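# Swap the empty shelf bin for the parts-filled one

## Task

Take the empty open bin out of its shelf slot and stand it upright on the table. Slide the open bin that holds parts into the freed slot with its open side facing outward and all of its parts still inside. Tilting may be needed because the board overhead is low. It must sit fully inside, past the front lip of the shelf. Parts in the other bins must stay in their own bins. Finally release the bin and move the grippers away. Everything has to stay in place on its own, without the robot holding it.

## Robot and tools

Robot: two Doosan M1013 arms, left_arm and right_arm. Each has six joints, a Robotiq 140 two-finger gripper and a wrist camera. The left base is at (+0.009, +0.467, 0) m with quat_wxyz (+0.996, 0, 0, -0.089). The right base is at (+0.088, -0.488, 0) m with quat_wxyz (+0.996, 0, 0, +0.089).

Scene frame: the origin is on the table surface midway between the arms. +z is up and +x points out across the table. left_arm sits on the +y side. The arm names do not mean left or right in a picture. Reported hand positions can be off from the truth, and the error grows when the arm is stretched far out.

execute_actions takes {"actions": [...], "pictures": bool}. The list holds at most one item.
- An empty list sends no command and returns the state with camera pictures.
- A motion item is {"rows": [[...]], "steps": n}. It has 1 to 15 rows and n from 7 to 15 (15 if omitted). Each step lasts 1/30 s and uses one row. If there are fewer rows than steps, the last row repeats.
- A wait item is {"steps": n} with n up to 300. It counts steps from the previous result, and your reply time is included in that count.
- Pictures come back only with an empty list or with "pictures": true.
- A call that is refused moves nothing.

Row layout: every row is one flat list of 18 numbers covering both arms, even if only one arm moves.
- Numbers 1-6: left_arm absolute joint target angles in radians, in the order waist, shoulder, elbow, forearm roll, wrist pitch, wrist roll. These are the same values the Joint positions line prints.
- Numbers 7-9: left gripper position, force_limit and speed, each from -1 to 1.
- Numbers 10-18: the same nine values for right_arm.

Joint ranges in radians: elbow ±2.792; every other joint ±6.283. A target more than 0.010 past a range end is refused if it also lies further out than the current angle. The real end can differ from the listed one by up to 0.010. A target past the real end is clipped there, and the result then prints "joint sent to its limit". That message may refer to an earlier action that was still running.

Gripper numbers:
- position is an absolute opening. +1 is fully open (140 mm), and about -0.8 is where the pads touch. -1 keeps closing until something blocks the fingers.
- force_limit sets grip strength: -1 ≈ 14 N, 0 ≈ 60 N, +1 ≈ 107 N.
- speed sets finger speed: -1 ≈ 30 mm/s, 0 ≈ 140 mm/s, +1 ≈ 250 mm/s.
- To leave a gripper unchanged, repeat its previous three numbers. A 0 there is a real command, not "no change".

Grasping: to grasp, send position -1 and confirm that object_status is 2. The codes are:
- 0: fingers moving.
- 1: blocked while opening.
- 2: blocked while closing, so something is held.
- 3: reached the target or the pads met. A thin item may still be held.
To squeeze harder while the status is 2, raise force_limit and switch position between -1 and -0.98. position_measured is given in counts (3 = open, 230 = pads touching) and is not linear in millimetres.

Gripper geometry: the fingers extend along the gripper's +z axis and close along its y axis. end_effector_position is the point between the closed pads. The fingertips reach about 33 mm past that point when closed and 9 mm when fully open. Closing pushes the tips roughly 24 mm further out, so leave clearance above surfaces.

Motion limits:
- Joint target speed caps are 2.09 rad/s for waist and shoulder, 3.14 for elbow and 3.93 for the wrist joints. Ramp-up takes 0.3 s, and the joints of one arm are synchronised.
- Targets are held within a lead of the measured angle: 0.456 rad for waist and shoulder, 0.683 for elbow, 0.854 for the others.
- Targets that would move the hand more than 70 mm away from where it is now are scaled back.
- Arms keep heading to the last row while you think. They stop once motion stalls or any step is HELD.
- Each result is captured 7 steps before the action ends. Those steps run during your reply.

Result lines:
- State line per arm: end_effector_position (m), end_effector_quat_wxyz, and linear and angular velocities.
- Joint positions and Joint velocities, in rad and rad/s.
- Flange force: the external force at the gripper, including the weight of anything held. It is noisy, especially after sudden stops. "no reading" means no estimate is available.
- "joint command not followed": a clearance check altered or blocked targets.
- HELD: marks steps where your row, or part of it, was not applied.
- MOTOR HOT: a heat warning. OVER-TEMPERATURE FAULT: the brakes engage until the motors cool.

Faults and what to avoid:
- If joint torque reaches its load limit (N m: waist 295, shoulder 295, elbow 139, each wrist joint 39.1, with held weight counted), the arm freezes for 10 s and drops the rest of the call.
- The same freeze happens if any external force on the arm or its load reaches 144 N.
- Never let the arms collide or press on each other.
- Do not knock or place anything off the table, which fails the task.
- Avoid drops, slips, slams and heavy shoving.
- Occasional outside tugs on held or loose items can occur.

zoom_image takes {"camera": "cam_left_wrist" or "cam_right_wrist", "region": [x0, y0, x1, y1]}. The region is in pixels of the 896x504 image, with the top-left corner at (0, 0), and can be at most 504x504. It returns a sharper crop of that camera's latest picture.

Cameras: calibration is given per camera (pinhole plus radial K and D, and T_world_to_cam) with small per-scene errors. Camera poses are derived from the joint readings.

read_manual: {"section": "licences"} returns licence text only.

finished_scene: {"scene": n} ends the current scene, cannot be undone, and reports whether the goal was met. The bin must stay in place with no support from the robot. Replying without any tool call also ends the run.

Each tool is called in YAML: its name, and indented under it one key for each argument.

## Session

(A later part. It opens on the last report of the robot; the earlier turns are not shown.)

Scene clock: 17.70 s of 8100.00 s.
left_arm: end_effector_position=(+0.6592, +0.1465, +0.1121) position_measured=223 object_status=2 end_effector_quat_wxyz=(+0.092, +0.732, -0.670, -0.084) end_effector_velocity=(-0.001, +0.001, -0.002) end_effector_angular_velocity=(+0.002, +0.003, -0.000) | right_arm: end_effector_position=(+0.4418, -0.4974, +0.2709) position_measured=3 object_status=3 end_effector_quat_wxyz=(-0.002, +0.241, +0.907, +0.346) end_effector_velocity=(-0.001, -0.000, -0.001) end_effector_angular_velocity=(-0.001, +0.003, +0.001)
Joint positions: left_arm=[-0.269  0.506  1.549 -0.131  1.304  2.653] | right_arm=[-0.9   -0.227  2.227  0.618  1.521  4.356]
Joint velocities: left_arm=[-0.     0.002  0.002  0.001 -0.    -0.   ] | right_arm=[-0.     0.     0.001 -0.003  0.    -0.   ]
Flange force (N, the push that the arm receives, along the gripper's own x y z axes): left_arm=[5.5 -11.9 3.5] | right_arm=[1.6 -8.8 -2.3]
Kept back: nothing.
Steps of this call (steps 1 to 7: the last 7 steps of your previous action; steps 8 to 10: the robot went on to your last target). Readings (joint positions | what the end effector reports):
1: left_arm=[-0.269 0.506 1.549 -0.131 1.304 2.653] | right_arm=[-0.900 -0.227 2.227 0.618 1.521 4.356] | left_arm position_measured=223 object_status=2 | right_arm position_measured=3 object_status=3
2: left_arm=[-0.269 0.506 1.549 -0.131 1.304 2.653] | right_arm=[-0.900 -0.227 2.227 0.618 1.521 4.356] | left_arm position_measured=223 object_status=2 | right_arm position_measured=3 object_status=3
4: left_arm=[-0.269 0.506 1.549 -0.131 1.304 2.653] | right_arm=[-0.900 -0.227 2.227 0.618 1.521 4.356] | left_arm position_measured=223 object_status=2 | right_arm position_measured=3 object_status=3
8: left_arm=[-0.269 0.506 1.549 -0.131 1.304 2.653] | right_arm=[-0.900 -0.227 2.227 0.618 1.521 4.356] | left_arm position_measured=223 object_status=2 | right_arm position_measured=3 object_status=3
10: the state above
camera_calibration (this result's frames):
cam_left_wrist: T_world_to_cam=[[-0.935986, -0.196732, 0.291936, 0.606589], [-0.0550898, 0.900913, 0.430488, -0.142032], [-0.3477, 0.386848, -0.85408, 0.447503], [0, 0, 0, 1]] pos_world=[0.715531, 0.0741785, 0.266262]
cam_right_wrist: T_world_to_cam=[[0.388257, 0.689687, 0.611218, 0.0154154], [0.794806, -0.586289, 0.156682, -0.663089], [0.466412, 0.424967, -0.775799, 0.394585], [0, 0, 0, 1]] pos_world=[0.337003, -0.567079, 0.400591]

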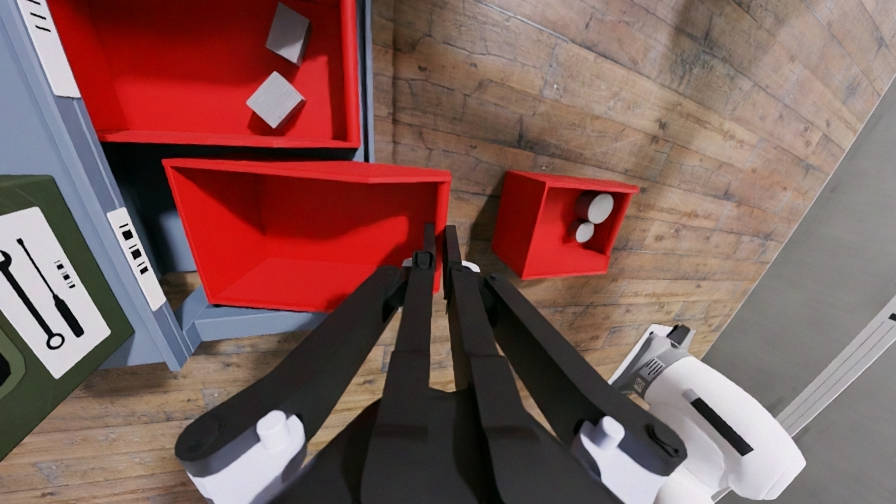

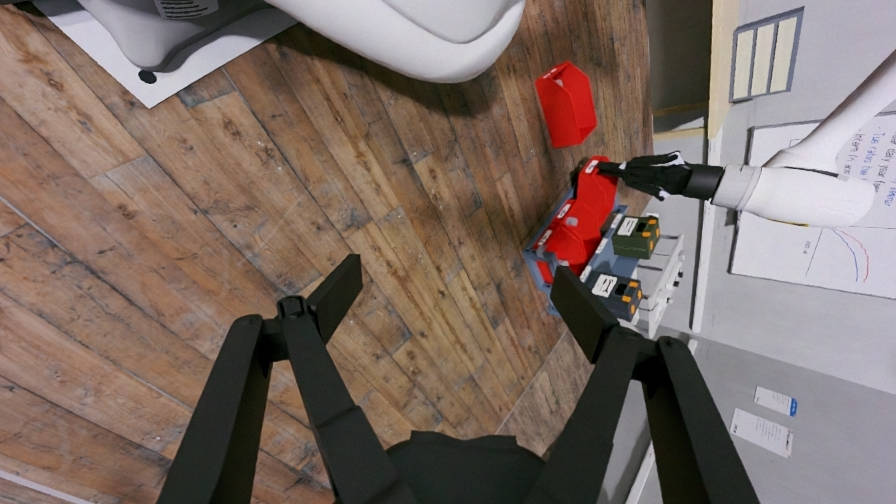

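execute_actions:
  actions:
    - {"rows":[[-0.3595,0.2855,1.6798,0,1.1763,2.514,-1,0.3,-0.5,-0.9,-0.227,2.227,0.618,1.521,4.356,1,0,0]]}

execute_actions:
  actions:
    - {"rows":[[-0.02,0.2855,1.6798,0,1.1763,2.514,-1,0.3,-0.5,-0.9,-0.227,2.227,0.618,1.521,4.356,1,0,0]]}

execute_actions:
  actions:
    - {"steps":15}

execute_actions:
  actions:
    - {"rows":[[-0.02,0.385,1.794,0,0.9626,2.514,-1,0.3,-0.5,-0.9,-0.227,2.227,0.618,1.521,4.356,1,0,0]]}

execute_actions:
  actions:
    - {"steps":10}
  pictures: true

Scene clock: 18.97 s of 8100.00 s.
left_arm: end_effector_position=(+0.6320, +0.1428, +0.1763) position_measured=223 object_status=2 end_effector_quat_wxyz=(+0.024, +0.738, -0.674, -0.026) end_effector_velocity=(-0.168, -0.012, +0.358) end_effector_angular_velocity=(+0.033, -1.018, -0.012) | right_arm: end_effector_position=(+0.4418, -0.4974, +0.2709) position_measured=3 object_status=3 end_effector_quat_wxyz=(-0.002, +0.241, +0.907, +0.346) end_effector_velocity=(+0.000, +0.000, +0.000) end_effector_angular_velocity=(+0.001, -0.001, +0.000)
Joint positions: left_arm=[-0.334  0.348  1.642 -0.037  1.213  2.554] | right_arm=[-0.9   -0.227  2.227  0.618  1.521  4.356]
Joint velocities: left_arm=[-0.372 -0.904  0.531  0.532 -0.518 -0.561] | right_arm=[ 0.     0.    -0.     0.001  0.001 -0.   ]
Flange force (N, the push that the arm receives, along the gripper's own x y z axes): left_arm=[-2.3 -3.6 1.7] | right_arm=[5.6 -3.5 -0.9]
Steps of this call (steps 1 to 15: the robot went on to your last target; steps 16 to 30: nothing new was sent; steps 31 to 38: the first 8 steps of this action). Readings (joint positions | what the end effector reports):
31: left_arm=[-0.269 0.506 1.549 -0.132 1.304 2.653] | right_arm=[-0.900 -0.227 2.227 0.618 1.521 4.356] | left_arm position_measured=223 object_status=2 | right_arm position_measured=3 object_status=3
32: left_arm=[-0.270 0.504 1.551 -0.131 1.303 2.652] | right_arm=[-0.900 -0.227 2.227 0.618 1.521 4.356] | left_arm position_measured=223 object_status=2 | right_arm position_measured=3 object_status=3
34: left_arm=[-0.281 0.476 1.567 -0.114 1.287 2.634] | right_arm=[-0.900 -0.227 2.227 0.618 1.521 4.356] | left_arm position_measured=223 object_status=2 | right_arm position_measured=3 object_status=3
38: the state above

Scene clock: 19.47 s of 8100.00 s.
left_arm: end_effector_position=(+0.6575, +0.2257, +0.1998) position_measured=223 object_status=2 end_effector_quat_wxyz=(+0.000, +0.781, -0.625, -0.000) end_effector_velocity=(+0.178, +0.481, -0.002) end_effector_angular_velocity=(+0.001, +0.004, +0.742) | right_arm: end_effector_position=(+0.4418, -0.4974, +0.2709) position_measured=3 object_status=3 end_effector_quat_wxyz=(-0.002, +0.241, +0.907, +0.346) end_effector_velocity=(+0.000, -0.000, -0.000) end_effector_angular_velocity=(-0.002, +0.000, -0.000)
Joint positions: left_arm=[-0.227  0.286  1.68   0.     1.176  2.514] | right_arm=[-0.9   -0.227  2.227  0.618  1.521  4.356]
Joint velocities: left_arm=[ 0.741  0.002  0.002 -0.    -0.    -0.   ] | right_arm=[ 0.     0.    -0.    -0.001 -0.001  0.   ]
Flange force (N, the push that the arm receives, along the gripper's own x y z axes): left_arm=[8.6 -8.8 5.7] | right_arm=[2.1 -8.7 -3.4]
Steps of this call (steps 1 to 7: the last 7 steps of your previous action; steps 8 to 15: the first 8 steps of this action). Readings (joint positions | what the end effector reports):
8: left_arm=[-0.359 0.286 1.680 -0.000 1.176 2.514] | right_arm=[-0.900 -0.227 2.227 0.618 1.521 4.356] | left_arm position_measured=223 object_status=2 | right_arm position_measured=3 object_status=3
9: left_arm=[-0.357 0.286 1.680 -0.000 1.176 2.514] | right_arm=[-0.900 -0.227 2.227 0.618 1.521 4.356] | left_arm position_measured=223 object_status=2 | right_arm position_measured=3 object_status=3
11: left_arm=[-0.329 0.286 1.680 -0.000 1.176 2.514] | right_arm=[-0.900 -0.227 2.227 0.618 1.521 4.356] | left_arm position_measured=223 object_status=2 | right_arm position_measured=3 object_status=3
15: the state above

Scene clock: 19.97 s of 8100.00 s.
left_arm: end_effector_position=(+0.6933, +0.3643, +0.2000) position_measured=223 object_status=2 end_effector_quat_wxyz=(-0.000, +0.841, -0.541, -0.000) end_effector_velocity=(+0.001, -0.001, +0.001) end_effector_angular_velocity=(-0.002, -0.001, +0.001) | right_arm: end_effector_position=(+0.4418, -0.4974, +0.2709) position_measured=3 object_status=3 end_effector_quat_wxyz=(-0.002, +0.241, +0.907, +0.346) end_effector_velocity=(+0.001, -0.000, +0.000) end_effector_angular_velocity=(-0.000, -0.002, -0.001)
Joint positions: left_arm=[-0.02   0.285  1.68   0.     1.176  2.514] | right_arm=[-0.9   -0.227  2.227  0.618  1.521  4.356]
Joint velocities: left_arm=[-0.    -0.001 -0.001 -0.002  0.    -0.001] | right_arm=[ 0.    -0.     0.     0.001 -0.001 -0.   ]
Flange force (N, the push that the arm receives, along the gripper's own x y z axes): left_arm=[1.9 -10.7 5.1] | right_arm=[1.4 -2.2 -1.0]
Kept back: nothing.
Steps of this call (steps 1 to 7: the last 7 steps of your previous action; steps 8 to 15: the robot went on to your last target). Readings (joint positions | what the end effector reports):
1: left_arm=[-0.202 0.286 1.680 0.000 1.176 2.514] | right_arm=[-0.900 -0.227 2.227 0.618 1.521 4.356] | left_arm position_measured=223 object_status=2 | right_arm position_measured=3 object_status=3
2: left_arm=[-0.177 0.286 1.680 0.000 1.176 2.514] | right_arm=[-0.900 -0.227 2.227 0.618 1.521 4.356] | left_arm position_measured=223 object_status=2 | right_arm position_measured=3 object_status=3
4: left_arm=[-0.127 0.286 1.680 0.000 1.176 2.514] | right_arm=[-0.900 -0.227 2.227 0.618 1.521 4.356] | left_arm position_measured=223 object_status=2 | right_arm position_measured=3 object_status=3
8: left_arm=[-0.035 0.286 1.680 0.000 1.176 2.514] | right_arm=[-0.900 -0.227 2.227 0.618 1.521 4.356] | left_arm position_measured=223 object_status=2 | right_arm position_measured=3 object_status=3
15: the state above

Scene clock: 20.23 s of 8100.00 s.
left_arm: end_effector_position=(+0.6951, +0.3640, +0.0886) position_measured=223 object_status=2 end_effector_quat_wxyz=(+0.000, +0.841, -0.541, -0.000) end_effector_velocity=(-0.051, +0.010, -0.449) end_effector_angular_velocity=(+0.011, +0.057, -0.000) | right_arm: end_effector_position=(+0.4418, -0.4974, +0.2709) position_measured=3 object_status=3 end_effector_quat_wxyz=(-0.002, +0.241, +0.907, +0.346) end_effector_velocity=(+0.001, -0.001, +0.001) end_effector_angular_velocity=(-0.001, -0.002, -0.000)
Joint positions: left_arm=[-0.02   0.374  1.781  0.     0.987  2.514] | right_arm=[-0.9   -0.227  2.227  0.618  1.521  4.356]
Joint velocities: left_arm=[-0.     0.364  0.423  0.    -0.729 -0.   ] | right_arm=[ 0.     0.001 -0.002  0.    -0.    -0.   ]
Flange force (N, the push that the arm receives, along the gripper's own x y z axes): left_arm=[6.5 -7.8 11.2] | right_arm=[0.7 -8.7 -4.8]
Steps of this call (steps 1 to 8: the first 8 steps of this action). Readings (joint positions | what the end effector reports):
1: left_arm=[-0.020 0.285 1.680 0.000 1.176 2.514] | right_arm=[-0.900 -0.227 2.227 0.618 1.521 4.356] | left_arm position_measured=223 object_status=2 | right_arm position_measured=3 object_status=3
2: left_arm=[-0.020 0.288 1.682 0.000 1.171 2.514] | right_arm=[-0.900 -0.227 2.227 0.618 1.521 4.356] | left_arm position_measured=223 object_status=2 | right_arm position_measured=3 object_status=3
4: left_arm=[-0.020 0.311 1.709 0.000 1.119 2.514] | right_arm=[-0.900 -0.227 2.227 0.618 1.521 4.356] | left_arm position_measured=223 object_status=2 | right_arm position_measured=3 object_status=3
8: the state above

Scene clock: 20.57 s of 8100.00 s.
left_arm: end_effector_position=(+0.6942, +0.3641, +0.0752) position_measured=223 object_status=2 end_effector_quat_wxyz=(-0.000, +0.841, -0.541, +0.000) end_effector_velocity=(-0.000, -0.000, -0.000) end_effector_angular_velocity=(+0.000, +0.000, -0.000) | right_arm: end_effector_position=(+0.4418, -0.4974, +0.2709) position_measured=3 object_status=3 end_effector_quat_wxyz=(-0.002, +0.241, +0.907, +0.346) end_effector_velocity=(+0.000, +0.000, +0.001) end_effector_angular_velocity=(+0.001, -0.000, +0.001)
Joint positions: left_arm=[-0.02   0.385  1.794  0.     0.963  2.514] | right_arm=[-0.9   -0.227  2.227  0.618  1.521  4.356]
Joint velocities: left_arm=[-0.     0.     0.     0.    -0.    -0.001] | right_arm=[-0.    -0.    -0.001  0.001  0.002 -0.   ]
Flange force (N, the push that the arm receives, along the gripper's own x y z axes): left_arm=[5.6 -7.8 6.0] | right_arm=[3.0 -2.9 -1.3]
Kept back: nothing.
Steps of this call (steps 1 to 7: the last 7 steps of your previous action; steps 8 to 10: the robot went on to your last target). Readings (joint positions | what the end effector reports):
1: left_arm=[-0.020 0.383 1.792 0.000 0.969 2.514] | right_arm=[-0.900 -0.227 2.227 0.618 1.521 4.356] | left_arm position_measured=223 object_status=2 | right_arm position_measured=3 object_status=3
2: left_arm=[-0.020 0.385 1.794 0.000 0.964 2.514] | right_arm=[-0.900 -0.227 2.227 0.618 1.521 4.356] | left_arm position_measured=223 object_status=2 | right_arm position_measured=3 object_status=3
4: left_arm=[-0.020 0.385 1.794 0.000 0.963 2.514] | right_arm=[-0.900 -0.227 2.227 0.618 1.521 4.356] | left_arm position_measured=223 object_status=2 | right_arm position_measured=3 object_status=3
8: left_arm=[-0.020 0.385 1.794 0.000 0.963 2.514] | right_arm=[-0.900 -0.227 2.227 0.618 1.521 4.356] | left_arm position_measured=223 object_status=2 | right_arm position_measured=3 object_status=3
10: the state above
camera_calibration (this result's frames):
cam_left_wrist: T_world_to_cam=[[-0.856032, -0.514715, 0.0477244, 0.771664], [-0.449422, 0.786687, 0.423253, -0.00445513], [-0.255399, 0.34087, -0.904754, 0.300526], [0, 0, 0, 1]] pos_world=[0.735321, 0.298251, 0.236961]
cam_right_wrist: T_world_to_cam=[[0.388257, 0.689687, 0.611218, 0.0154153], [0.794806, -0.586289, 0.156682, -0.663089], [0.466412, 0.424967, -0.775798, 0.394585], [0, 0, 0, 1]] pos_world=[0.337003, -0.567079, 0.400591]

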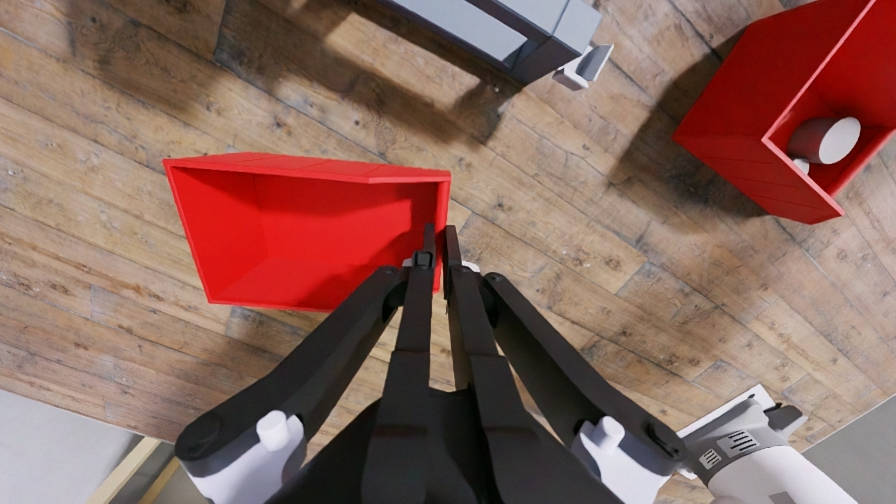

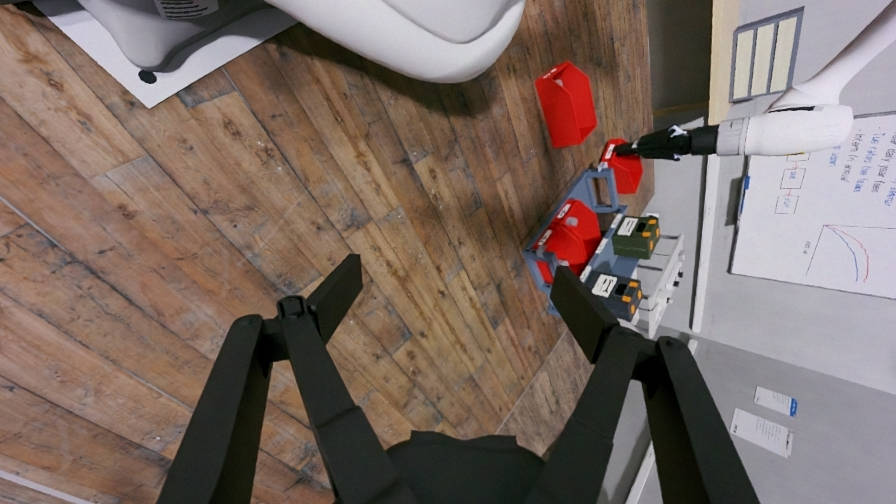

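execute_actions:
  actions:
    - {"rows":[[-0.02,0.3975,1.8063,0,0.9378,2.514,-1,0.3,-0.5,-0.9,-0.227,2.227,0.618,1.521,4.356,1,0,0]],"steps":8}

execute_actions:
  actions:
    - {"rows":[[-0.02,0.3975,1.8063,0,0.9378,2.514,-0.5,0.3,0.5,-0.9,-0.227,2.227,0.618,1.521,4.356,1,0,0]],"steps":8}

execute_actions:
  actions:
    - {"rows":[[-0.02,0.32,1.72,0,1.1,2.514,-0.5,0.3,0.5,-0.9,-0.227,2.227,0.618,1.521,4.356,1,0,0]],"steps":10}

execute_actions:
  actions:
    - {"rows":[[-0.6195,0.0512,2.0634,0,1.027,2.254,-0.5,0.3,0.5,-0.9,-0.227,2.227,0.618,1.521,4.356,1,0,0]]}

execute_actions:
  actions:
    - {"steps":25}
  pictures: true

Scene clock: 21.17 s of 8100.00 s.
left_arm: end_effector_position=(+0.6943, +0.3641, +0.0752) position_measured=223 object_status=2 end_effector_quat_wxyz=(-0.000, +0.841, -0.541, +0.000) end_effector_velocity=(+0.005, -0.001, -0.009) end_effector_angular_velocity=(-0.002, -0.008, -0.001) | right_arm: end_effector_position=(+0.4418, -0.4974, +0.2709) position_measured=3 object_status=3 end_effector_quat_wxyz=(-0.002, +0.241, +0.907, +0.346) end_effector_velocity=(+0.000, -0.000, -0.000) end_effector_angular_velocity=(-0.001, -0.001, -0.001)
Joint positions: left_arm=[-0.02   0.385  1.794  0.     0.963  2.514] | right_arm=[-0.9   -0.227  2.227  0.618  1.521  4.356]
Joint velocities: left_arm=[-0.     0.011  0.002 -0.    -0.022  0.001] | right_arm=[-0.    -0.     0.     0.001 -0.002  0.   ]
Flange force (N, the push that the arm receives, along the gripper's own x y z axes): left_arm=[4.3 -8.3 7.1] | right_arm=[1.4 -2.1 1.1]
Steps of this call (steps 1 to 17: the robot went on to your last target; step 18: the first step of this action). Readings (joint positions | what the end effector reports):
18: the state above

Scene clock: 31.30 s of 8100.00 s.
left_arm: end_effector_position=(+0.6938, +0.3642, +0.0630) position_measured=223 object_status=2 end_effector_quat_wxyz=(+0.000, +0.841, -0.540, +0.000) end_effector_velocity=(+0.000, +0.001, +0.000) end_effector_angular_velocity=(+0.002, -0.001, -0.001) | right_arm: end_effector_position=(+0.4418, -0.4974, +0.2709) position_measured=3 object_status=3 end_effector_quat_wxyz=(-0.002, +0.241, +0.907, +0.346) end_effector_velocity=(-0.000, -0.000, -0.000) end_effector_angular_velocity=(-0.001, +0.001, +0.001)
Joint positions: left_arm=[-0.02   0.396  1.804 -0.     0.941  2.514] | right_arm=[-0.9   -0.227  2.227  0.618  1.521  4.356]
Joint velocities: left_arm=[ 0.    -0.     0.     0.002 -0.    -0.001] | right_arm=[ 0.    -0.    -0.    -0.001  0.    -0.   ]
Flange force (N, the push that the arm receives, along the gripper's own x y z axes): left_arm=[5.2 -8.6 2.7] | right_arm=[0.8 -7.4 -2.7]
FORCE FAULT: contact force on the left arm reached its limit, and that arm stopped for 10 seconds. The contact can be on any part of that arm, not only on its tool. That arm's remaining commands of this call were not run. That arm holds still and accepts commands again. Move the arm away from the contact; if what it grips holds it there, let go first. Pushing or pulling that hard again can fault the arm again.
Kept back: nothing.
The stop of the left arm began at step 4 of this call (marked STOPPED below). From that step on that arm followed nothing that you had sent. 12 of its steps, steps kept back included, did not run and will not run. The other arm was sent all steps of this action in this call, none kept back. Nothing is kept back now, and the robot has no last target.
Steps of this call (steps 1 to 7: the last 7 steps of your previous action; step 8: the first step of this action; steps 9 to 15: the last 7 steps of this action, not kept back; steps 16 to 304: the stop continued). Readings (joint positions | what the end effector reports):
1: left_arm=[-0.020 0.388 1.796 -0.000 0.957 2.514] | right_arm=[-0.900 -0.227 2.227 0.618 1.521 4.356] | left_arm position_measured=223 object_status=2 | right_arm position_measured=3 object_status=3
2: left_arm=[-0.020 0.394 1.803 -0.000 0.944 2.514] | right_arm=[-0.900 -0.227 2.227 0.618 1.521 4.356] | left_arm position_measured=223 object_status=2 | right_arm position_measured=3 object_status=3
4: left_arm=[-0.020 0.396 1.804 -0.000 0.941 2.514] | right_arm=[-0.900 -0.227 2.227 0.618 1.521 4.356] | left_arm position_measured=223 object_status=2 | right_arm position_measured=3 object_status=3 STOPPED (the left arm)
8: left_arm=[-0.020 0.396 1.804 -0.000 0.941 2.514] | right_arm=[-0.900 -0.227 2.227 0.618 1.521 4.356] | left_arm position_measured=223 object_status=2 | right_arm position_measured=3 object_status=3
304: the state above

Scene clock: 31.33 s of 8100.00 s.
left_arm: end_effector_position=(+0.6938, +0.3642, +0.0630) position_measured=223 object_status=2 end_effector_quat_wxyz=(+0.000, +0.841, -0.540, +0.000) end_effector_velocity=(-0.001, -0.000, -0.000) end_effector_angular_velocity=(-0.001, +0.001, +0.001) | right_arm: end_effector_position=(+0.4418, -0.4974, +0.2709) position_measured=3 object_status=3 end_effector_quat_wxyz=(-0.002, +0.241, +0.907, +0.346) end_effector_velocity=(+0.000, +0.000, +0.000) end_effector_angular_velocity=(+0.001, -0.000, -0.001)
Joint positions: left_arm=[-0.02   0.396  1.804 -0.     0.941  2.514] | right_arm=[-0.9   -0.227  2.227  0.618  1.521  4.356]
Joint velocities: left_arm=[ 0.    -0.     0.001 -0.001  0.     0.   ] | right_arm=[-0.     0.     0.     0.001 -0.    -0.   ]
Flange force (N, the push that the arm receives, along the gripper's own x y z axes): left_arm=[3.8 -8.1 2.8] | right_arm=[0.5 -7.2 -1.9]
Kept back: nothing.
A stop began in an earlier call of the same reply, so what this call sent did not run. Send another action.
Steps of this call (step 1: nothing new was sent). Readings (joint positions | what the end effector reports):
1: the state above

Scene clock: 31.37 s of 8100.00 s.
left_arm: end_effector_position=(+0.6938, +0.3642, +0.0630) position_measured=223 object_status=2 end_effector_quat_wxyz=(+0.000, +0.841, -0.540, +0.000) end_effector_velocity=(-0.001, +0.001, -0.000) end_effector_angular_velocity=(+0.000, +0.001, +0.000) | right_arm: end_effector_position=(+0.4418, -0.4974, +0.2709) position_measured=3 object_status=3 end_effector_quat_wxyz=(-0.002, +0.241, +0.907, +0.346) end_effector_velocity=(+0.000, +0.000, +0.000) end_effector_angular_velocity=(+0.000, -0.001, -0.000)
Joint positions: left_arm=[-0.02   0.396  1.804 -0.     0.941  2.514] | right_arm=[-0.9   -0.227  2.227  0.618  1.521  4.356]
Joint velocities: left_arm=[ 0.    -0.     0.001  0.     0.    -0.   ] | right_arm=[-0.    -0.    -0.     0.001 -0.    -0.   ]
Flange force (N, the push that the arm receives, along the gripper's own x y z axes): left_arm=[3.5 -8.6 2.6] | right_arm=[6.7 -7.7 -2.0]
Kept back: nothing.
A stop began in an earlier call of the same reply, so what this call sent did not run. Send another action.
Steps of this call (step 1: nothing new was sent). Readings (joint positions | what the end effector reports):
1: the state above

Scene clock: 31.40 s of 8100.00 s.
left_arm: end_effector_position=(+0.6938, +0.3642, +0.0630) position_measured=223 object_status=2 end_effector_quat_wxyz=(+0.000, +0.841, -0.540, +0.000) end_effector_velocity=(+0.000, -0.000, +0.001) end_effector_angular_velocity=(-0.001, -0.001, -0.000) | right_arm: end_effector_position=(+0.4418, -0.4974, +0.2709) position_measured=3 object_status=3 end_effector_quat_wxyz=(-0.002, +0.241, +0.907, +0.346) end_effector_velocity=(-0.000, +0.000, -0.001) end_effector_angular_velocity=(+0.001, +0.001, -0.000)
Joint positions: left_arm=[-0.02   0.396  1.804 -0.     0.941  2.514] | right_arm=[-0.9   -0.227  2.227  0.618  1.521  4.356]
Joint velocities: left_arm=[-0.    -0.001  0.    -0.001 -0.     0.   ] | right_arm=[ 0.     0.     0.001  0.    -0.     0.   ]
Flange force (N, the push that the arm receives, along the gripper's own x y z axes): left_arm=[5.6 -10.4 4.0] | right_arm=[6.7 -7.5 -3.6]
Kept back: nothing.
A stop began in an earlier call of the same reply, so what this call sent did not run. Send another action.
Steps of this call (step 1: nothing new was sent). Readings (joint positions | what the end effector reports):
1: the state above
camera_calibration (this result's frames):
cam_left_wrist: T_world_to_cam=[[-0.855816, -0.515075, 0.0477119, 0.771842], [-0.449919, 0.786711, 0.42268, 0.000859668], [-0.255247, 0.34027, -0.905022, 0.289478], [0, 0, 0, 1]] pos_world=[0.734831, 0.298379, 0.224795]
cam_right_wrist: T_world_to_cam=[[0.388258, 0.689687, 0.611218, 0.0154152], [0.794806, -0.586289, 0.156682, -0.663089], [0.466412, 0.424967, -0.775799, 0.394585], [0, 0, 0, 1]] pos_world=[0.337003, -0.567079, 0.400591]

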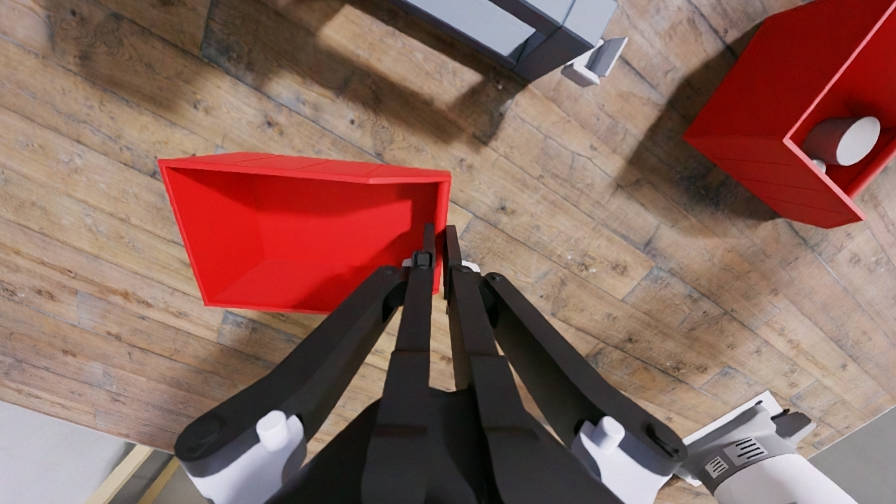

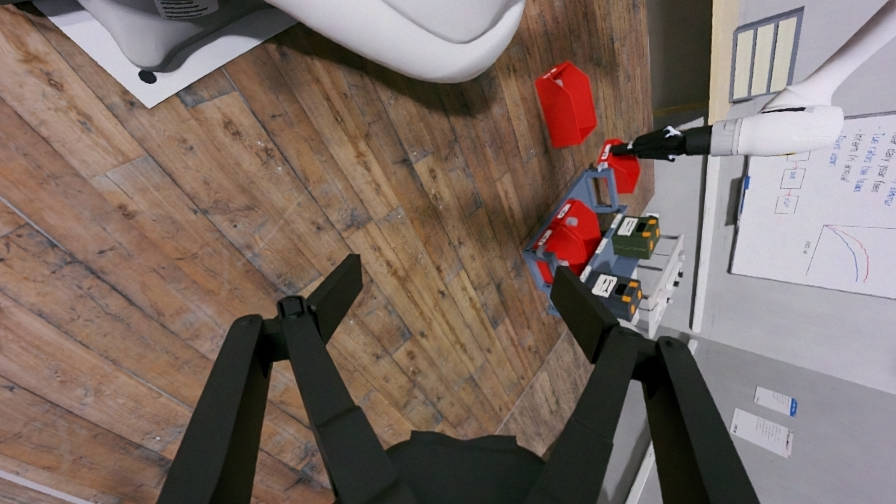

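execute_actions:
  actions:
    - {"rows":[[-0.02,0.396,1.804,0,0.941,2.514,-0.5,0.3,0.5,-0.9,-0.227,2.227,0.618,1.521,4.356,1,0,0]],"steps":8}

execute_actions:
  actions:
    - {"rows":[[-0.02,0.32,1.72,0,1.1,2.514,-0.5,0.3,0.5,-0.9,-0.227,2.227,0.618,1.521,4.356,1,0,0]],"steps":10}

execute_actions:
  actions:
    - {"rows":[[-0.6195,0.0512,2.0634,0,1.027,2.254,-0.5,0.3,0.5,-0.9,-0.227,2.227,0.618,1.521,4.356,1,0,0]]}

execute_actions:
  actions:
    - {"steps":25}
  pictures: true

Scene clock: 31.77 s of 8100.00 s.
left_arm: end_effector_position=(+0.6938, +0.3642, +0.0630) position_measured=223 object_status=0 end_effector_quat_wxyz=(+0.000, +0.841, -0.540, +0.000) end_effector_velocity=(-0.000, +0.000, +0.000) end_effector_angular_velocity=(+0.000, +0.000, -0.000) | right_arm: end_effector_position=(+0.4418, -0.4974, +0.2709) position_measured=3 object_status=3 end_effector_quat_wxyz=(-0.002, +0.241, +0.907, +0.346) end_effector_velocity=(-0.001, +0.000, -0.000) end_effector_angular_velocity=(+0.001, +0.002, +0.001)
Joint positions: left_arm=[-0.02   0.396  1.804 -0.     0.941  2.514] | right_arm=[-0.9   -0.227  2.227  0.618  1.521  4.356]
Joint velocities: left_arm=[ 0. -0.  0.  0.  0.  0.] | right_arm=[-0.     0.     0.    -0.001  0.002 -0.   ]
Flange force (N, the push that the arm receives, along the gripper's own x y z axes): left_arm=[6.5 -8.7 4.0] | right_arm=[6.3 -4.4 0.4]
Steps of this call (steps 1 to 10: nothing new was sent; step 11: the first step of this action). Readings (joint positions | what the end effector reports):
11: the state above

Scene clock: 32.10 s of 8100.00 s.
left_arm: end_effector_position=(+0.6947, +0.3640, +0.0760) position_measured=192 object_status=0 end_effector_quat_wxyz=(+0.000, +0.841, -0.541, -0.000) end_effector_velocity=(+0.038, -0.007, +0.439) end_effector_angular_velocity=(-0.001, -0.008, +0.000) | right_arm: end_effector_position=(+0.4418, -0.4974, +0.2709) position_measured=3 object_status=3 end_effector_quat_wxyz=(-0.002, +0.241, +0.907, +0.346) end_effector_velocity=(+0.000, +0.000, +0.000) end_effector_angular_velocity=(+0.002, -0.001, -0.001)
Joint positions: left_arm=[-0.02   0.385  1.792 -0.     0.965  2.514] | right_arm=[-0.9   -0.227  2.227  0.618  1.521  4.356]
Joint velocities: left_arm=[ 0.    -0.364 -0.407  0.001  0.763 -0.001] | right_arm=[-0.     0.     0.001  0.002 -0.001 -0.   ]
Flange force (N, the push that the arm receives, along the gripper's own x y z axes): left_arm=[11.5 -14.8 3.7] | right_arm=[-1.0 -6.6 -1.3]
Steps of this call (steps 1 to 7: the last 7 steps of your previous action; steps 8 to 10: the first 3 steps of this action). Readings (joint positions | what the end effector reports):
8: left_arm=[-0.020 0.396 1.804 -0.000 0.941 2.514] | right_arm=[-0.900 -0.227 2.227 0.618 1.521 4.356] | left_arm position_measured=192 object_status=0 | right_arm position_measured=3 object_status=3
9: left_arm=[-0.020 0.394 1.801 -0.000 0.946 2.514] | right_arm=[-0.900 -0.227 2.227 0.618 1.521 4.356] | left_arm position_measured=192 object_status=0 | right_arm position_measured=3 object_status=3
10: the state above

Scene clock: 32.60 s of 8100.00 s.
left_arm: end_effector_position=(+0.6329, +0.2921, +0.1575) position_measured=192 object_status=3 end_effector_quat_wxyz=(-0.000, +0.825, -0.566, +0.000) end_effector_velocity=(-0.351, -0.379, +0.006) end_effector_angular_velocity=(+0.001, +0.005, -0.393) | right_arm: end_effector_position=(+0.4418, -0.4974, +0.2709) position_measured=3 object_status=3 end_effector_quat_wxyz=(-0.002, +0.241, +0.907, +0.346) end_effector_velocity=(+0.001, -0.000, +0.000) end_effector_angular_velocity=(+0.000, -0.001, -0.001)
Joint positions: left_arm=[-0.148  0.25   1.812  0.     1.079  2.446] | right_arm=[-0.9   -0.227  2.227  0.618  1.521  4.356]
Joint velocities: left_arm=[-0.73  -0.348  0.444 -0.001 -0.091 -0.337] | right_arm=[-0.     0.    -0.001  0.001 -0.     0.   ]
Flange force (N, the push that the arm receives, along the gripper's own x y z axes): left_arm=[11.4 -8.3 6.8] | right_arm=[6.2 -6.1 -3.8]
Steps of this call (steps 1 to 7: the last 7 steps of your previous action; steps 8 to 15: the first 8 steps of this action). Readings (joint positions | what the end effector reports):
8: left_arm=[-0.020 0.320 1.720 0.000 1.100 2.514] | right_arm=[-0.900 -0.227 2.227 0.618 1.521 4.356] | left_arm position_measured=192 object_status=3 | right_arm position_measured=3 object_status=3
9: left_arm=[-0.023 0.319 1.723 0.000 1.099 2.513] | right_arm=[-0.900 -0.227 2.227 0.618 1.521 4.356] | left_arm position_measured=192 object_status=3 | right_arm position_measured=3 object_status=3
11: left_arm=[-0.050 0.302 1.745 0.000 1.093 2.496] | right_arm=[-0.900 -0.227 2.227 0.618 1.521 4.356] | left_arm position_measured=192 object_status=3 | right_arm position_measured=3 object_status=3
15: the state above

Scene clock: 33.43 s of 8100.00 s.
left_arm: end_effector_position=(+0.3901, +0.1257, +0.1499) position_measured=192 object_status=3 end_effector_quat_wxyz=(+0.000, +0.738, -0.675, +0.000) end_effector_velocity=(+0.000, +0.000, -0.000) end_effector_angular_velocity=(+0.000, +0.001, +0.000) | right_arm: end_effector_position=(+0.4418, -0.4974, +0.2709) position_measured=3 object_status=3 end_effector_quat_wxyz=(-0.002, +0.241, +0.907, +0.346) end_effector_velocity=(-0.000, +0.000, +0.000) end_effector_angular_velocity=(+0.001, +0.001, +0.001)
Joint positions: left_arm=[-0.62   0.051  2.063 -0.     1.027  2.254] | right_arm=[-0.9   -0.227  2.227  0.618  1.521  4.356]
Joint velocities: left_arm=[ 0.     0.001 -0.    -0.     0.     0.001] | right_arm=[ 0.     0.    -0.     0.     0.001 -0.   ]
Flange force (N, the push that the arm receives, along the gripper's own x y z axes): left_arm=[3.1 -6.3 4.5] | right_arm=[-2.1 -1.4 0.5]
Kept back: nothing.
Steps of this call (steps 1 to 7: the last 7 steps of your previous action; steps 8 to 25: the robot went on to your last target). Readings (joint positions | what the end effector reports):
1: left_arm=[-0.173 0.238 1.826 0.000 1.076 2.435] | right_arm=[-0.900 -0.227 2.227 0.618 1.521 4.356] | left_arm position_measured=192 object_status=3 | right_arm position_measured=3 object_status=3
2: left_arm=[-0.198 0.227 1.840 0.000 1.073 2.424] | right_arm=[-0.900 -0.227 2.227 0.618 1.521 4.356] | left_arm position_measured=192 object_status=3 | right_arm position_measured=3 object_status=3
4: left_arm=[-0.250 0.206 1.867 0.000 1.068 2.403] | right_arm=[-0.900 -0.227 2.227 0.618 1.521 4.356] | left_arm position_measured=192 object_status=3 | right_arm position_measured=3 object_status=3
8: left_arm=[-0.355 0.162 1.923 0.000 1.056 2.361] | right_arm=[-0.900 -0.227 2.227 0.618 1.521 4.356] | left_arm position_measured=192 object_status=3 | right_arm position_measured=3 object_status=3
25: the state above
camera_calibration (this result's frames):
cam_left_wrist: T_world_to_cam=[[-0.978556, -0.20034, 0.0478749, 0.393268], [-0.161808, 0.891478, 0.423184, -0.110528], [-0.12746, 0.406363, -0.904778, 0.313584], [0, 0, 0, 1]] pos_world=[0.406919, 0.0498919, 0.31167]
cam_right_wrist: T_world_to_cam=[[0.388258, 0.689687, 0.611218, 0.015415], [0.794806, -0.586289, 0.156682, -0.663089], [0.466412, 0.424967, -0.775798, 0.394585], [0, 0, 0, 1]] pos_world=[0.337003, -0.567079, 0.400591]

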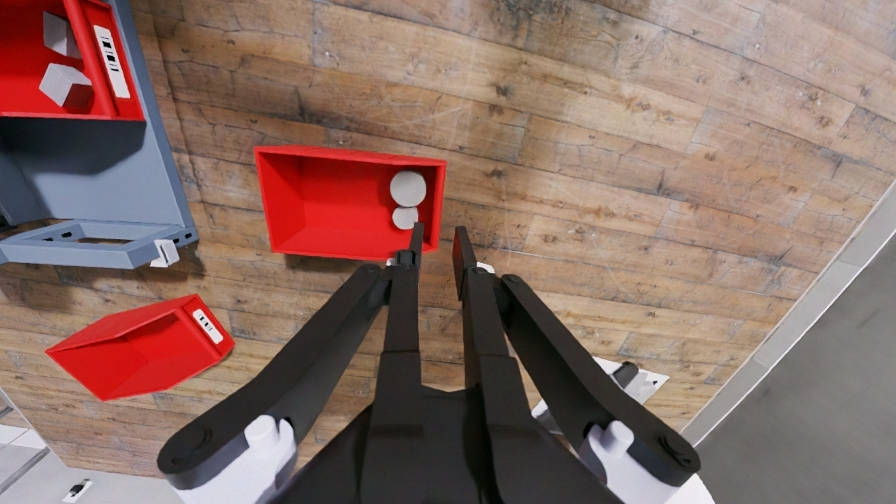

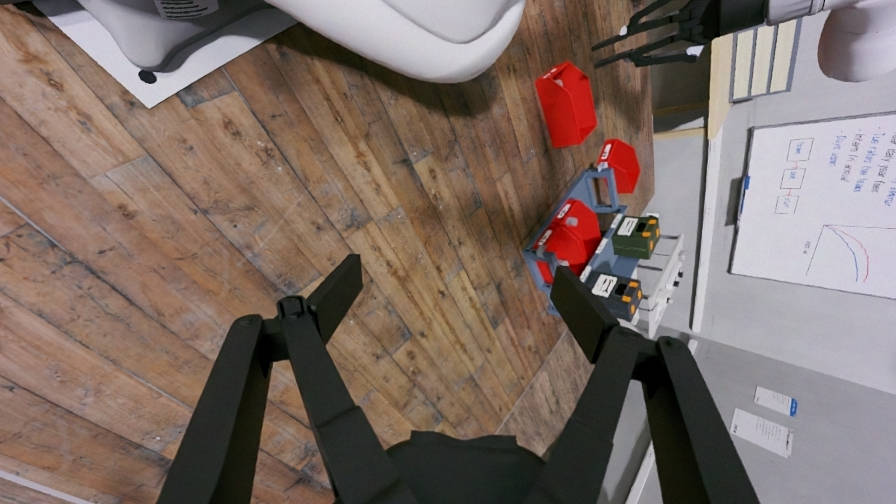

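execute_actions:
  actions:
    - {"rows":[[-0.6195,0.148,2.1461,0,0.8475,2.254,-0.5,0.3,0.5,-0.9,-0.227,2.227,0.618,1.521,4.356,1,0,0]],"steps":13}

execute_actions:
  actions:
    - {"rows":[[-0.6195,0.148,2.1461,0,0.8475,2.254,-1,0.6,-0.5,-0.9,-0.227,2.227,0.618,1.521,4.356,1,0,0]]}

execute_actions:
  actions:
    - {"rows":[[-0.6195,0.1,2.105,0,0.9366,2.254,-1,0.6,-0.5,-0.9,-0.227,2.227,0.618,1.521,4.356,1,0,0]],"steps":10}

execute_actions:
  actions:
    - {"rows":[[-0.3595,0.2855,1.6798,0,1.1763,2.514,-1,0.6,-0.5,-0.9,-0.227,2.227,0.618,1.521,4.356,1,0,0]]}

execute_actions:
  actions:
    - {"steps":20}
  pictures: true

Scene clock: 34.13 s of 8100.00 s.
left_arm: end_effector_position=(+0.3909, +0.1249, +0.0832) position_measured=192 object_status=3 end_effector_quat_wxyz=(-0.000, +0.738, -0.675, -0.001) end_effector_velocity=(-0.020, +0.020, -0.471) end_effector_angular_velocity=(+0.017, +0.017, +0.001) | right_arm: end_effector_position=(+0.4418, -0.4974, +0.2709) position_measured=3 object_status=3 end_effector_quat_wxyz=(-0.002, +0.241, +0.907, +0.346) end_effector_velocity=(+0.001, -0.000, +0.000) end_effector_angular_velocity=(-0.002, -0.002, -0.001)
Joint positions: left_arm=[-0.619  0.125  2.127 -0.     0.891  2.254] | right_arm=[-0.9   -0.227  2.227  0.618  1.521  4.356]
Joint velocities: left_arm=[-0.     0.533  0.455 -0.001 -0.964 -0.   ] | right_arm=[ 0.    -0.    -0.001  0.001 -0.001 -0.   ]
Flange force (N, the push that the arm receives, along the gripper's own x y z axes): left_arm=[15.9 -11.8 11.4] | right_arm=[1.5 -8.2 -2.5]
Steps of this call (steps 1 to 15: the robot went on to your last target; steps 16 to 21: the first 6 steps of this action). Readings (joint positions | what the end effector reports):
16: left_arm=[-0.620 0.051 2.063 -0.000 1.027 2.254] | right_arm=[-0.900 -0.227 2.227 0.618 1.521 4.356] | left_arm position_measured=192 object_status=3 | right_arm position_measured=3 object_status=3
17: left_arm=[-0.619 0.054 2.066 -0.000 1.021 2.254] | right_arm=[-0.900 -0.227 2.227 0.618 1.521 4.356] | left_arm position_measured=192 object_status=3 | right_arm position_measured=3 object_status=3
19: left_arm=[-0.619 0.081 2.089 -0.000 0.970 2.254] | right_arm=[-0.900 -0.227 2.227 0.618 1.521 4.356] | left_arm position_measured=192 object_status=3 | right_arm position_measured=3 object_status=3
21: the state above

Scene clock: 34.63 s of 8100.00 s.
left_arm: end_effector_position=(+0.3904, +0.1254, +0.0633) position_measured=220 object_status=0 end_effector_quat_wxyz=(-0.000, +0.738, -0.675, +0.000) end_effector_velocity=(+0.000, -0.000, -0.000) end_effector_angular_velocity=(-0.000, +0.001, +0.001) | right_arm: end_effector_position=(+0.4418, -0.4974, +0.2709) position_measured=3 object_status=3 end_effector_quat_wxyz=(-0.002, +0.241, +0.907, +0.346) end_effector_velocity=(-0.000, +0.000, -0.000) end_effector_angular_velocity=(+0.001, +0.000, +0.000)
Joint positions: left_arm=[-0.619  0.148  2.146  0.     0.847  2.254] | right_arm=[-0.9   -0.227  2.227  0.618  1.521  4.356]
Joint velocities: left_arm=[ 0.     0.001 -0.001 -0.001  0.    -0.   ] | right_arm=[ 0.     0.     0.001  0.    -0.    -0.   ]
Flange force (N, the push that the arm receives, along the gripper's own x y z axes): left_arm=[-3.5 -1.0 -17.5] | right_arm=[0.7 -7.1 -0.6]
Steps of this call (steps 1 to 7: the last 7 steps of your previous action; steps 8 to 15: the first 8 steps of this action). Readings (joint positions | what the end effector reports):
8: left_arm=[-0.619 0.148 2.146 -0.000 0.848 2.254] | right_arm=[-0.900 -0.227 2.227 0.618 1.521 4.356] | left_arm position_measured=192 object_status=0 | right_arm position_measured=3 object_status=3
9: left_arm=[-0.619 0.148 2.146 -0.000 0.848 2.254] | right_arm=[-0.900 -0.227 2.227 0.618 1.521 4.356] | left_arm position_measured=193 object_status=0 | right_arm position_measured=3 object_status=3
11: left_arm=[-0.619 0.148 2.146 -0.000 0.848 2.254] | right_arm=[-0.900 -0.227 2.227 0.618 1.521 4.356] | left_arm position_measured=202 object_status=0 | right_arm position_measured=3 object_status=3
15: the state above

Scene clock: 34.97 s of 8100.00 s.
left_arm: end_effector_position=(+0.3905, +0.1253, +0.0739) position_measured=224 object_status=2 end_effector_quat_wxyz=(-0.000, +0.738, -0.675, -0.001) end_effector_velocity=(+0.014, -0.014, +0.356) end_effector_angular_velocity=(+0.005, +0.004, +0.000) | right_arm: end_effector_position=(+0.4418, -0.4974, +0.2709) position_measured=3 object_status=3 end_effector_quat_wxyz=(-0.002, +0.241, +0.907, +0.346) end_effector_velocity=(-0.000, -0.000, -0.000) end_effector_angular_velocity=(-0.000, +0.001, +0.000)
Joint positions: left_arm=[-0.62   0.136  2.136  0.     0.871  2.254] | right_arm=[-0.9   -0.227  2.227  0.618  1.521  4.356]
Joint velocities: left_arm=[ 0.    -0.405 -0.348  0.     0.76  -0.   ] | right_arm=[-0.     0.     0.    -0.001 -0.    -0.   ]
Flange force (N, the push that the arm receives, along the gripper's own x y z axes): left_arm=[6.0 -7.3 14.7] | right_arm=[1.2 0.7 2.0]
Steps of this call (steps 1 to 7: the last 7 steps of your previous action; steps 8 to 10: the first 3 steps of this action). Readings (joint positions | what the end effector reports):
8: left_arm=[-0.619 0.148 2.146 0.000 0.847 2.254] | right_arm=[-0.900 -0.227 2.227 0.618 1.521 4.356] | left_arm position_measured=224 object_status=2 | right_arm position_measured=3 object_status=3
9: left_arm=[-0.620 0.145 2.144 0.000 0.852 2.254] | right_arm=[-0.900 -0.227 2.227 0.618 1.521 4.356] | left_arm position_measured=224 object_status=2 | right_arm position_measured=3 object_status=3
10: the state above

Scene clock: 35.47 s of 8100.00 s.
left_arm: end_effector_position=(+0.4859, +0.1177, +0.1452) position_measured=224 object_status=2 end_effector_quat_wxyz=(-0.000, +0.738, -0.675, -0.000) end_effector_velocity=(+0.510, +0.017, +0.211) end_effector_angular_velocity=(-0.002, -0.004, +0.001) | right_arm: end_effector_position=(+0.4418, -0.4974, +0.2709) position_measured=3 object_status=3 end_effector_quat_wxyz=(-0.002, +0.241, +0.907, +0.346) end_effector_velocity=(-0.000, -0.000, +0.000) end_effector_angular_velocity=(-0.001, +0.000, +0.001)
Joint positions: left_arm=[-0.512  0.177  1.929  0.     1.036  2.361] | right_arm=[-0.9   -0.227  2.227  0.618  1.521  4.356]
Joint velocities: left_arm=[ 0.573  0.408 -0.939  0.001  0.526  0.572] | right_arm=[ 0.    -0.    -0.001 -0.001  0.001 -0.   ]
Flange force (N, the push that the arm receives, along the gripper's own x y z axes): left_arm=[4.5 -6.8 7.6] | right_arm=[0.9 -2.3 -0.6]
Steps of this call (steps 1 to 7: the last 7 steps of your previous action; steps 8 to 15: the first 8 steps of this action). Readings (joint positions | what the end effector reports):
8: left_arm=[-0.620 0.100 2.105 0.000 0.937 2.254] | right_arm=[-0.900 -0.227 2.227 0.618 1.521 4.356] | left_arm position_measured=224 object_status=2 | right_arm position_measured=3 object_status=3
9: left_arm=[-0.617 0.102 2.101 0.000 0.939 2.256] | right_arm=[-0.900 -0.227 2.227 0.618 1.521 4.356] | left_arm position_measured=224 object_status=2 | right_arm position_measured=3 object_status=3
11: left_arm=[-0.592 0.120 2.060 0.000 0.963 2.282] | right_arm=[-0.900 -0.227 2.227 0.618 1.521 4.356] | left_arm position_measured=224 object_status=2 | right_arm position_measured=3 object_status=3
15: the state above

Scene clock: 36.13 s of 8100.00 s.
left_arm: end_effector_position=(+0.6201, +0.1425, +0.2000) position_measured=224 object_status=2 end_effector_quat_wxyz=(+0.000, +0.738, -0.675, -0.000) end_effector_velocity=(-0.000, -0.000, +0.000) end_effector_angular_velocity=(-0.000, -0.000, +0.000) | right_arm: end_effector_position=(+0.4418, -0.4974, +0.2709) position_measured=3 object_status=3 end_effector_quat_wxyz=(-0.002, +0.241, +0.907, +0.346) end_effector_velocity=(+0.000, -0.000, +0.000) end_effector_angular_velocity=(-0.001, -0.000, +0.000)
Joint positions: left_arm=[-0.359  0.285  1.68   0.     1.176  2.514] | right_arm=[-0.9   -0.227  2.227  0.618  1.521  4.356]
Joint velocities: left_arm=[-0. -0. -0. -0.  0. -0.] | right_arm=[ 0.     0.    -0.001 -0.001  0.    -0.   ]
Flange force (N, the push that the arm receives, along the gripper's own x y z axes): left_arm=[3.5 -8.5 7.5] | right_arm=[2.5 -2.6 -0.8]
Kept back: nothing.
Steps of this call (steps 1 to 7: the last 7 steps of your previous action; steps 8 to 20: the robot went on to your last target). Readings (joint positions | what the end effector reports):
1: left_arm=[-0.493 0.191 1.898 0.000 1.054 2.381] | right_arm=[-0.900 -0.227 2.227 0.618 1.521 4.356] | left_arm position_measured=224 object_status=2 | right_arm position_measured=3 object_status=3
2: left_arm=[-0.473 0.204 1.866 0.000 1.071 2.400] | right_arm=[-0.900 -0.227 2.227 0.618 1.521 4.356] | left_arm position_measured=224 object_status=2 | right_arm position_measured=3 object_status=3
4: left_arm=[-0.435 0.232 1.803 0.000 1.107 2.439] | right_arm=[-0.900 -0.227 2.227 0.618 1.521 4.356] | left_arm position_measured=224 object_status=2 | right_arm position_measured=3 object_status=3
8: left_arm=[-0.366 0.281 1.691 0.000 1.170 2.507] | right_arm=[-0.900 -0.227 2.227 0.618 1.521 4.356] | left_arm position_measured=224 object_status=2 | right_arm position_measured=3 object_status=3
20: the state above
camera_calibration (this result's frames):
cam_left_wrist: T_world_to_cam=[[-0.978545, -0.200394, 0.0478783, 0.619259], [-0.161842, 0.891426, 0.423281, -0.109493], [-0.127503, 0.40645, -0.904733, 0.381357], [0, 0, 0, 1]] pos_world=[0.636876, 0.0666979, 0.361724]
cam_right_wrist: T_world_to_cam=[[0.388257, 0.689687, 0.611218, 0.0154153], [0.794806, -0.586289, 0.156682, -0.663089], [0.466412, 0.424967, -0.775799, 0.394585], [0, 0, 0, 1]] pos_world=[0.337003, -0.567079, 0.400591]

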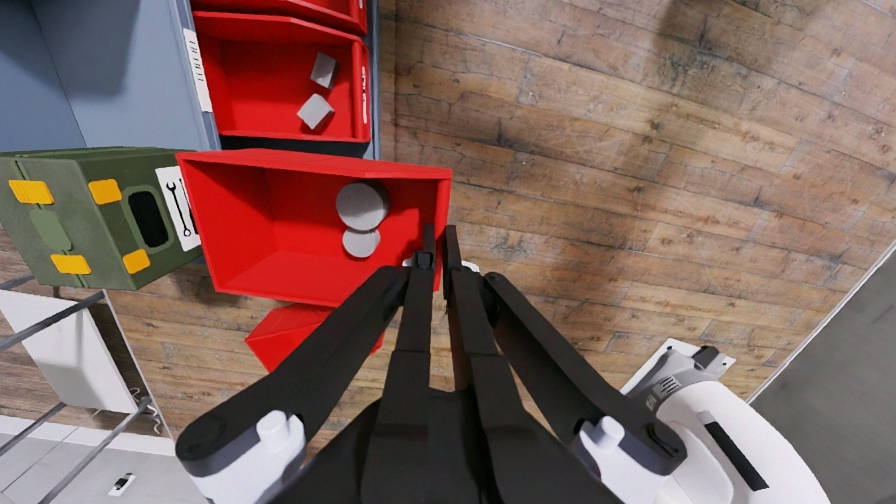

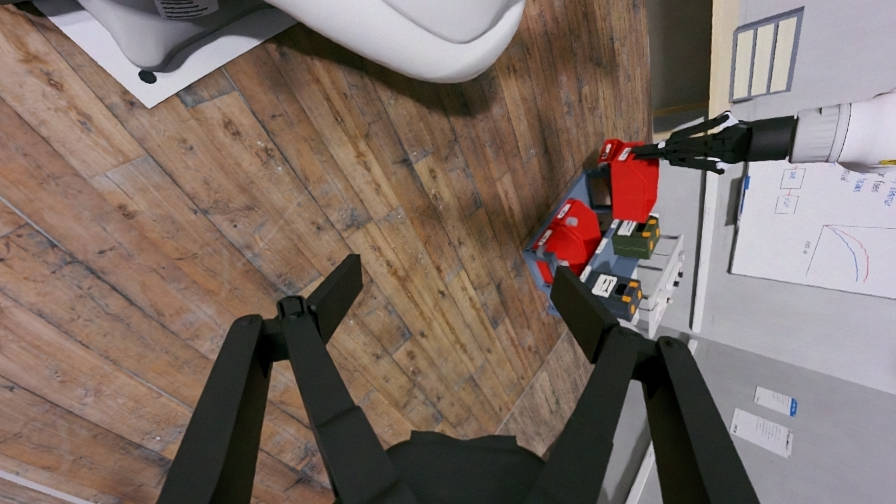

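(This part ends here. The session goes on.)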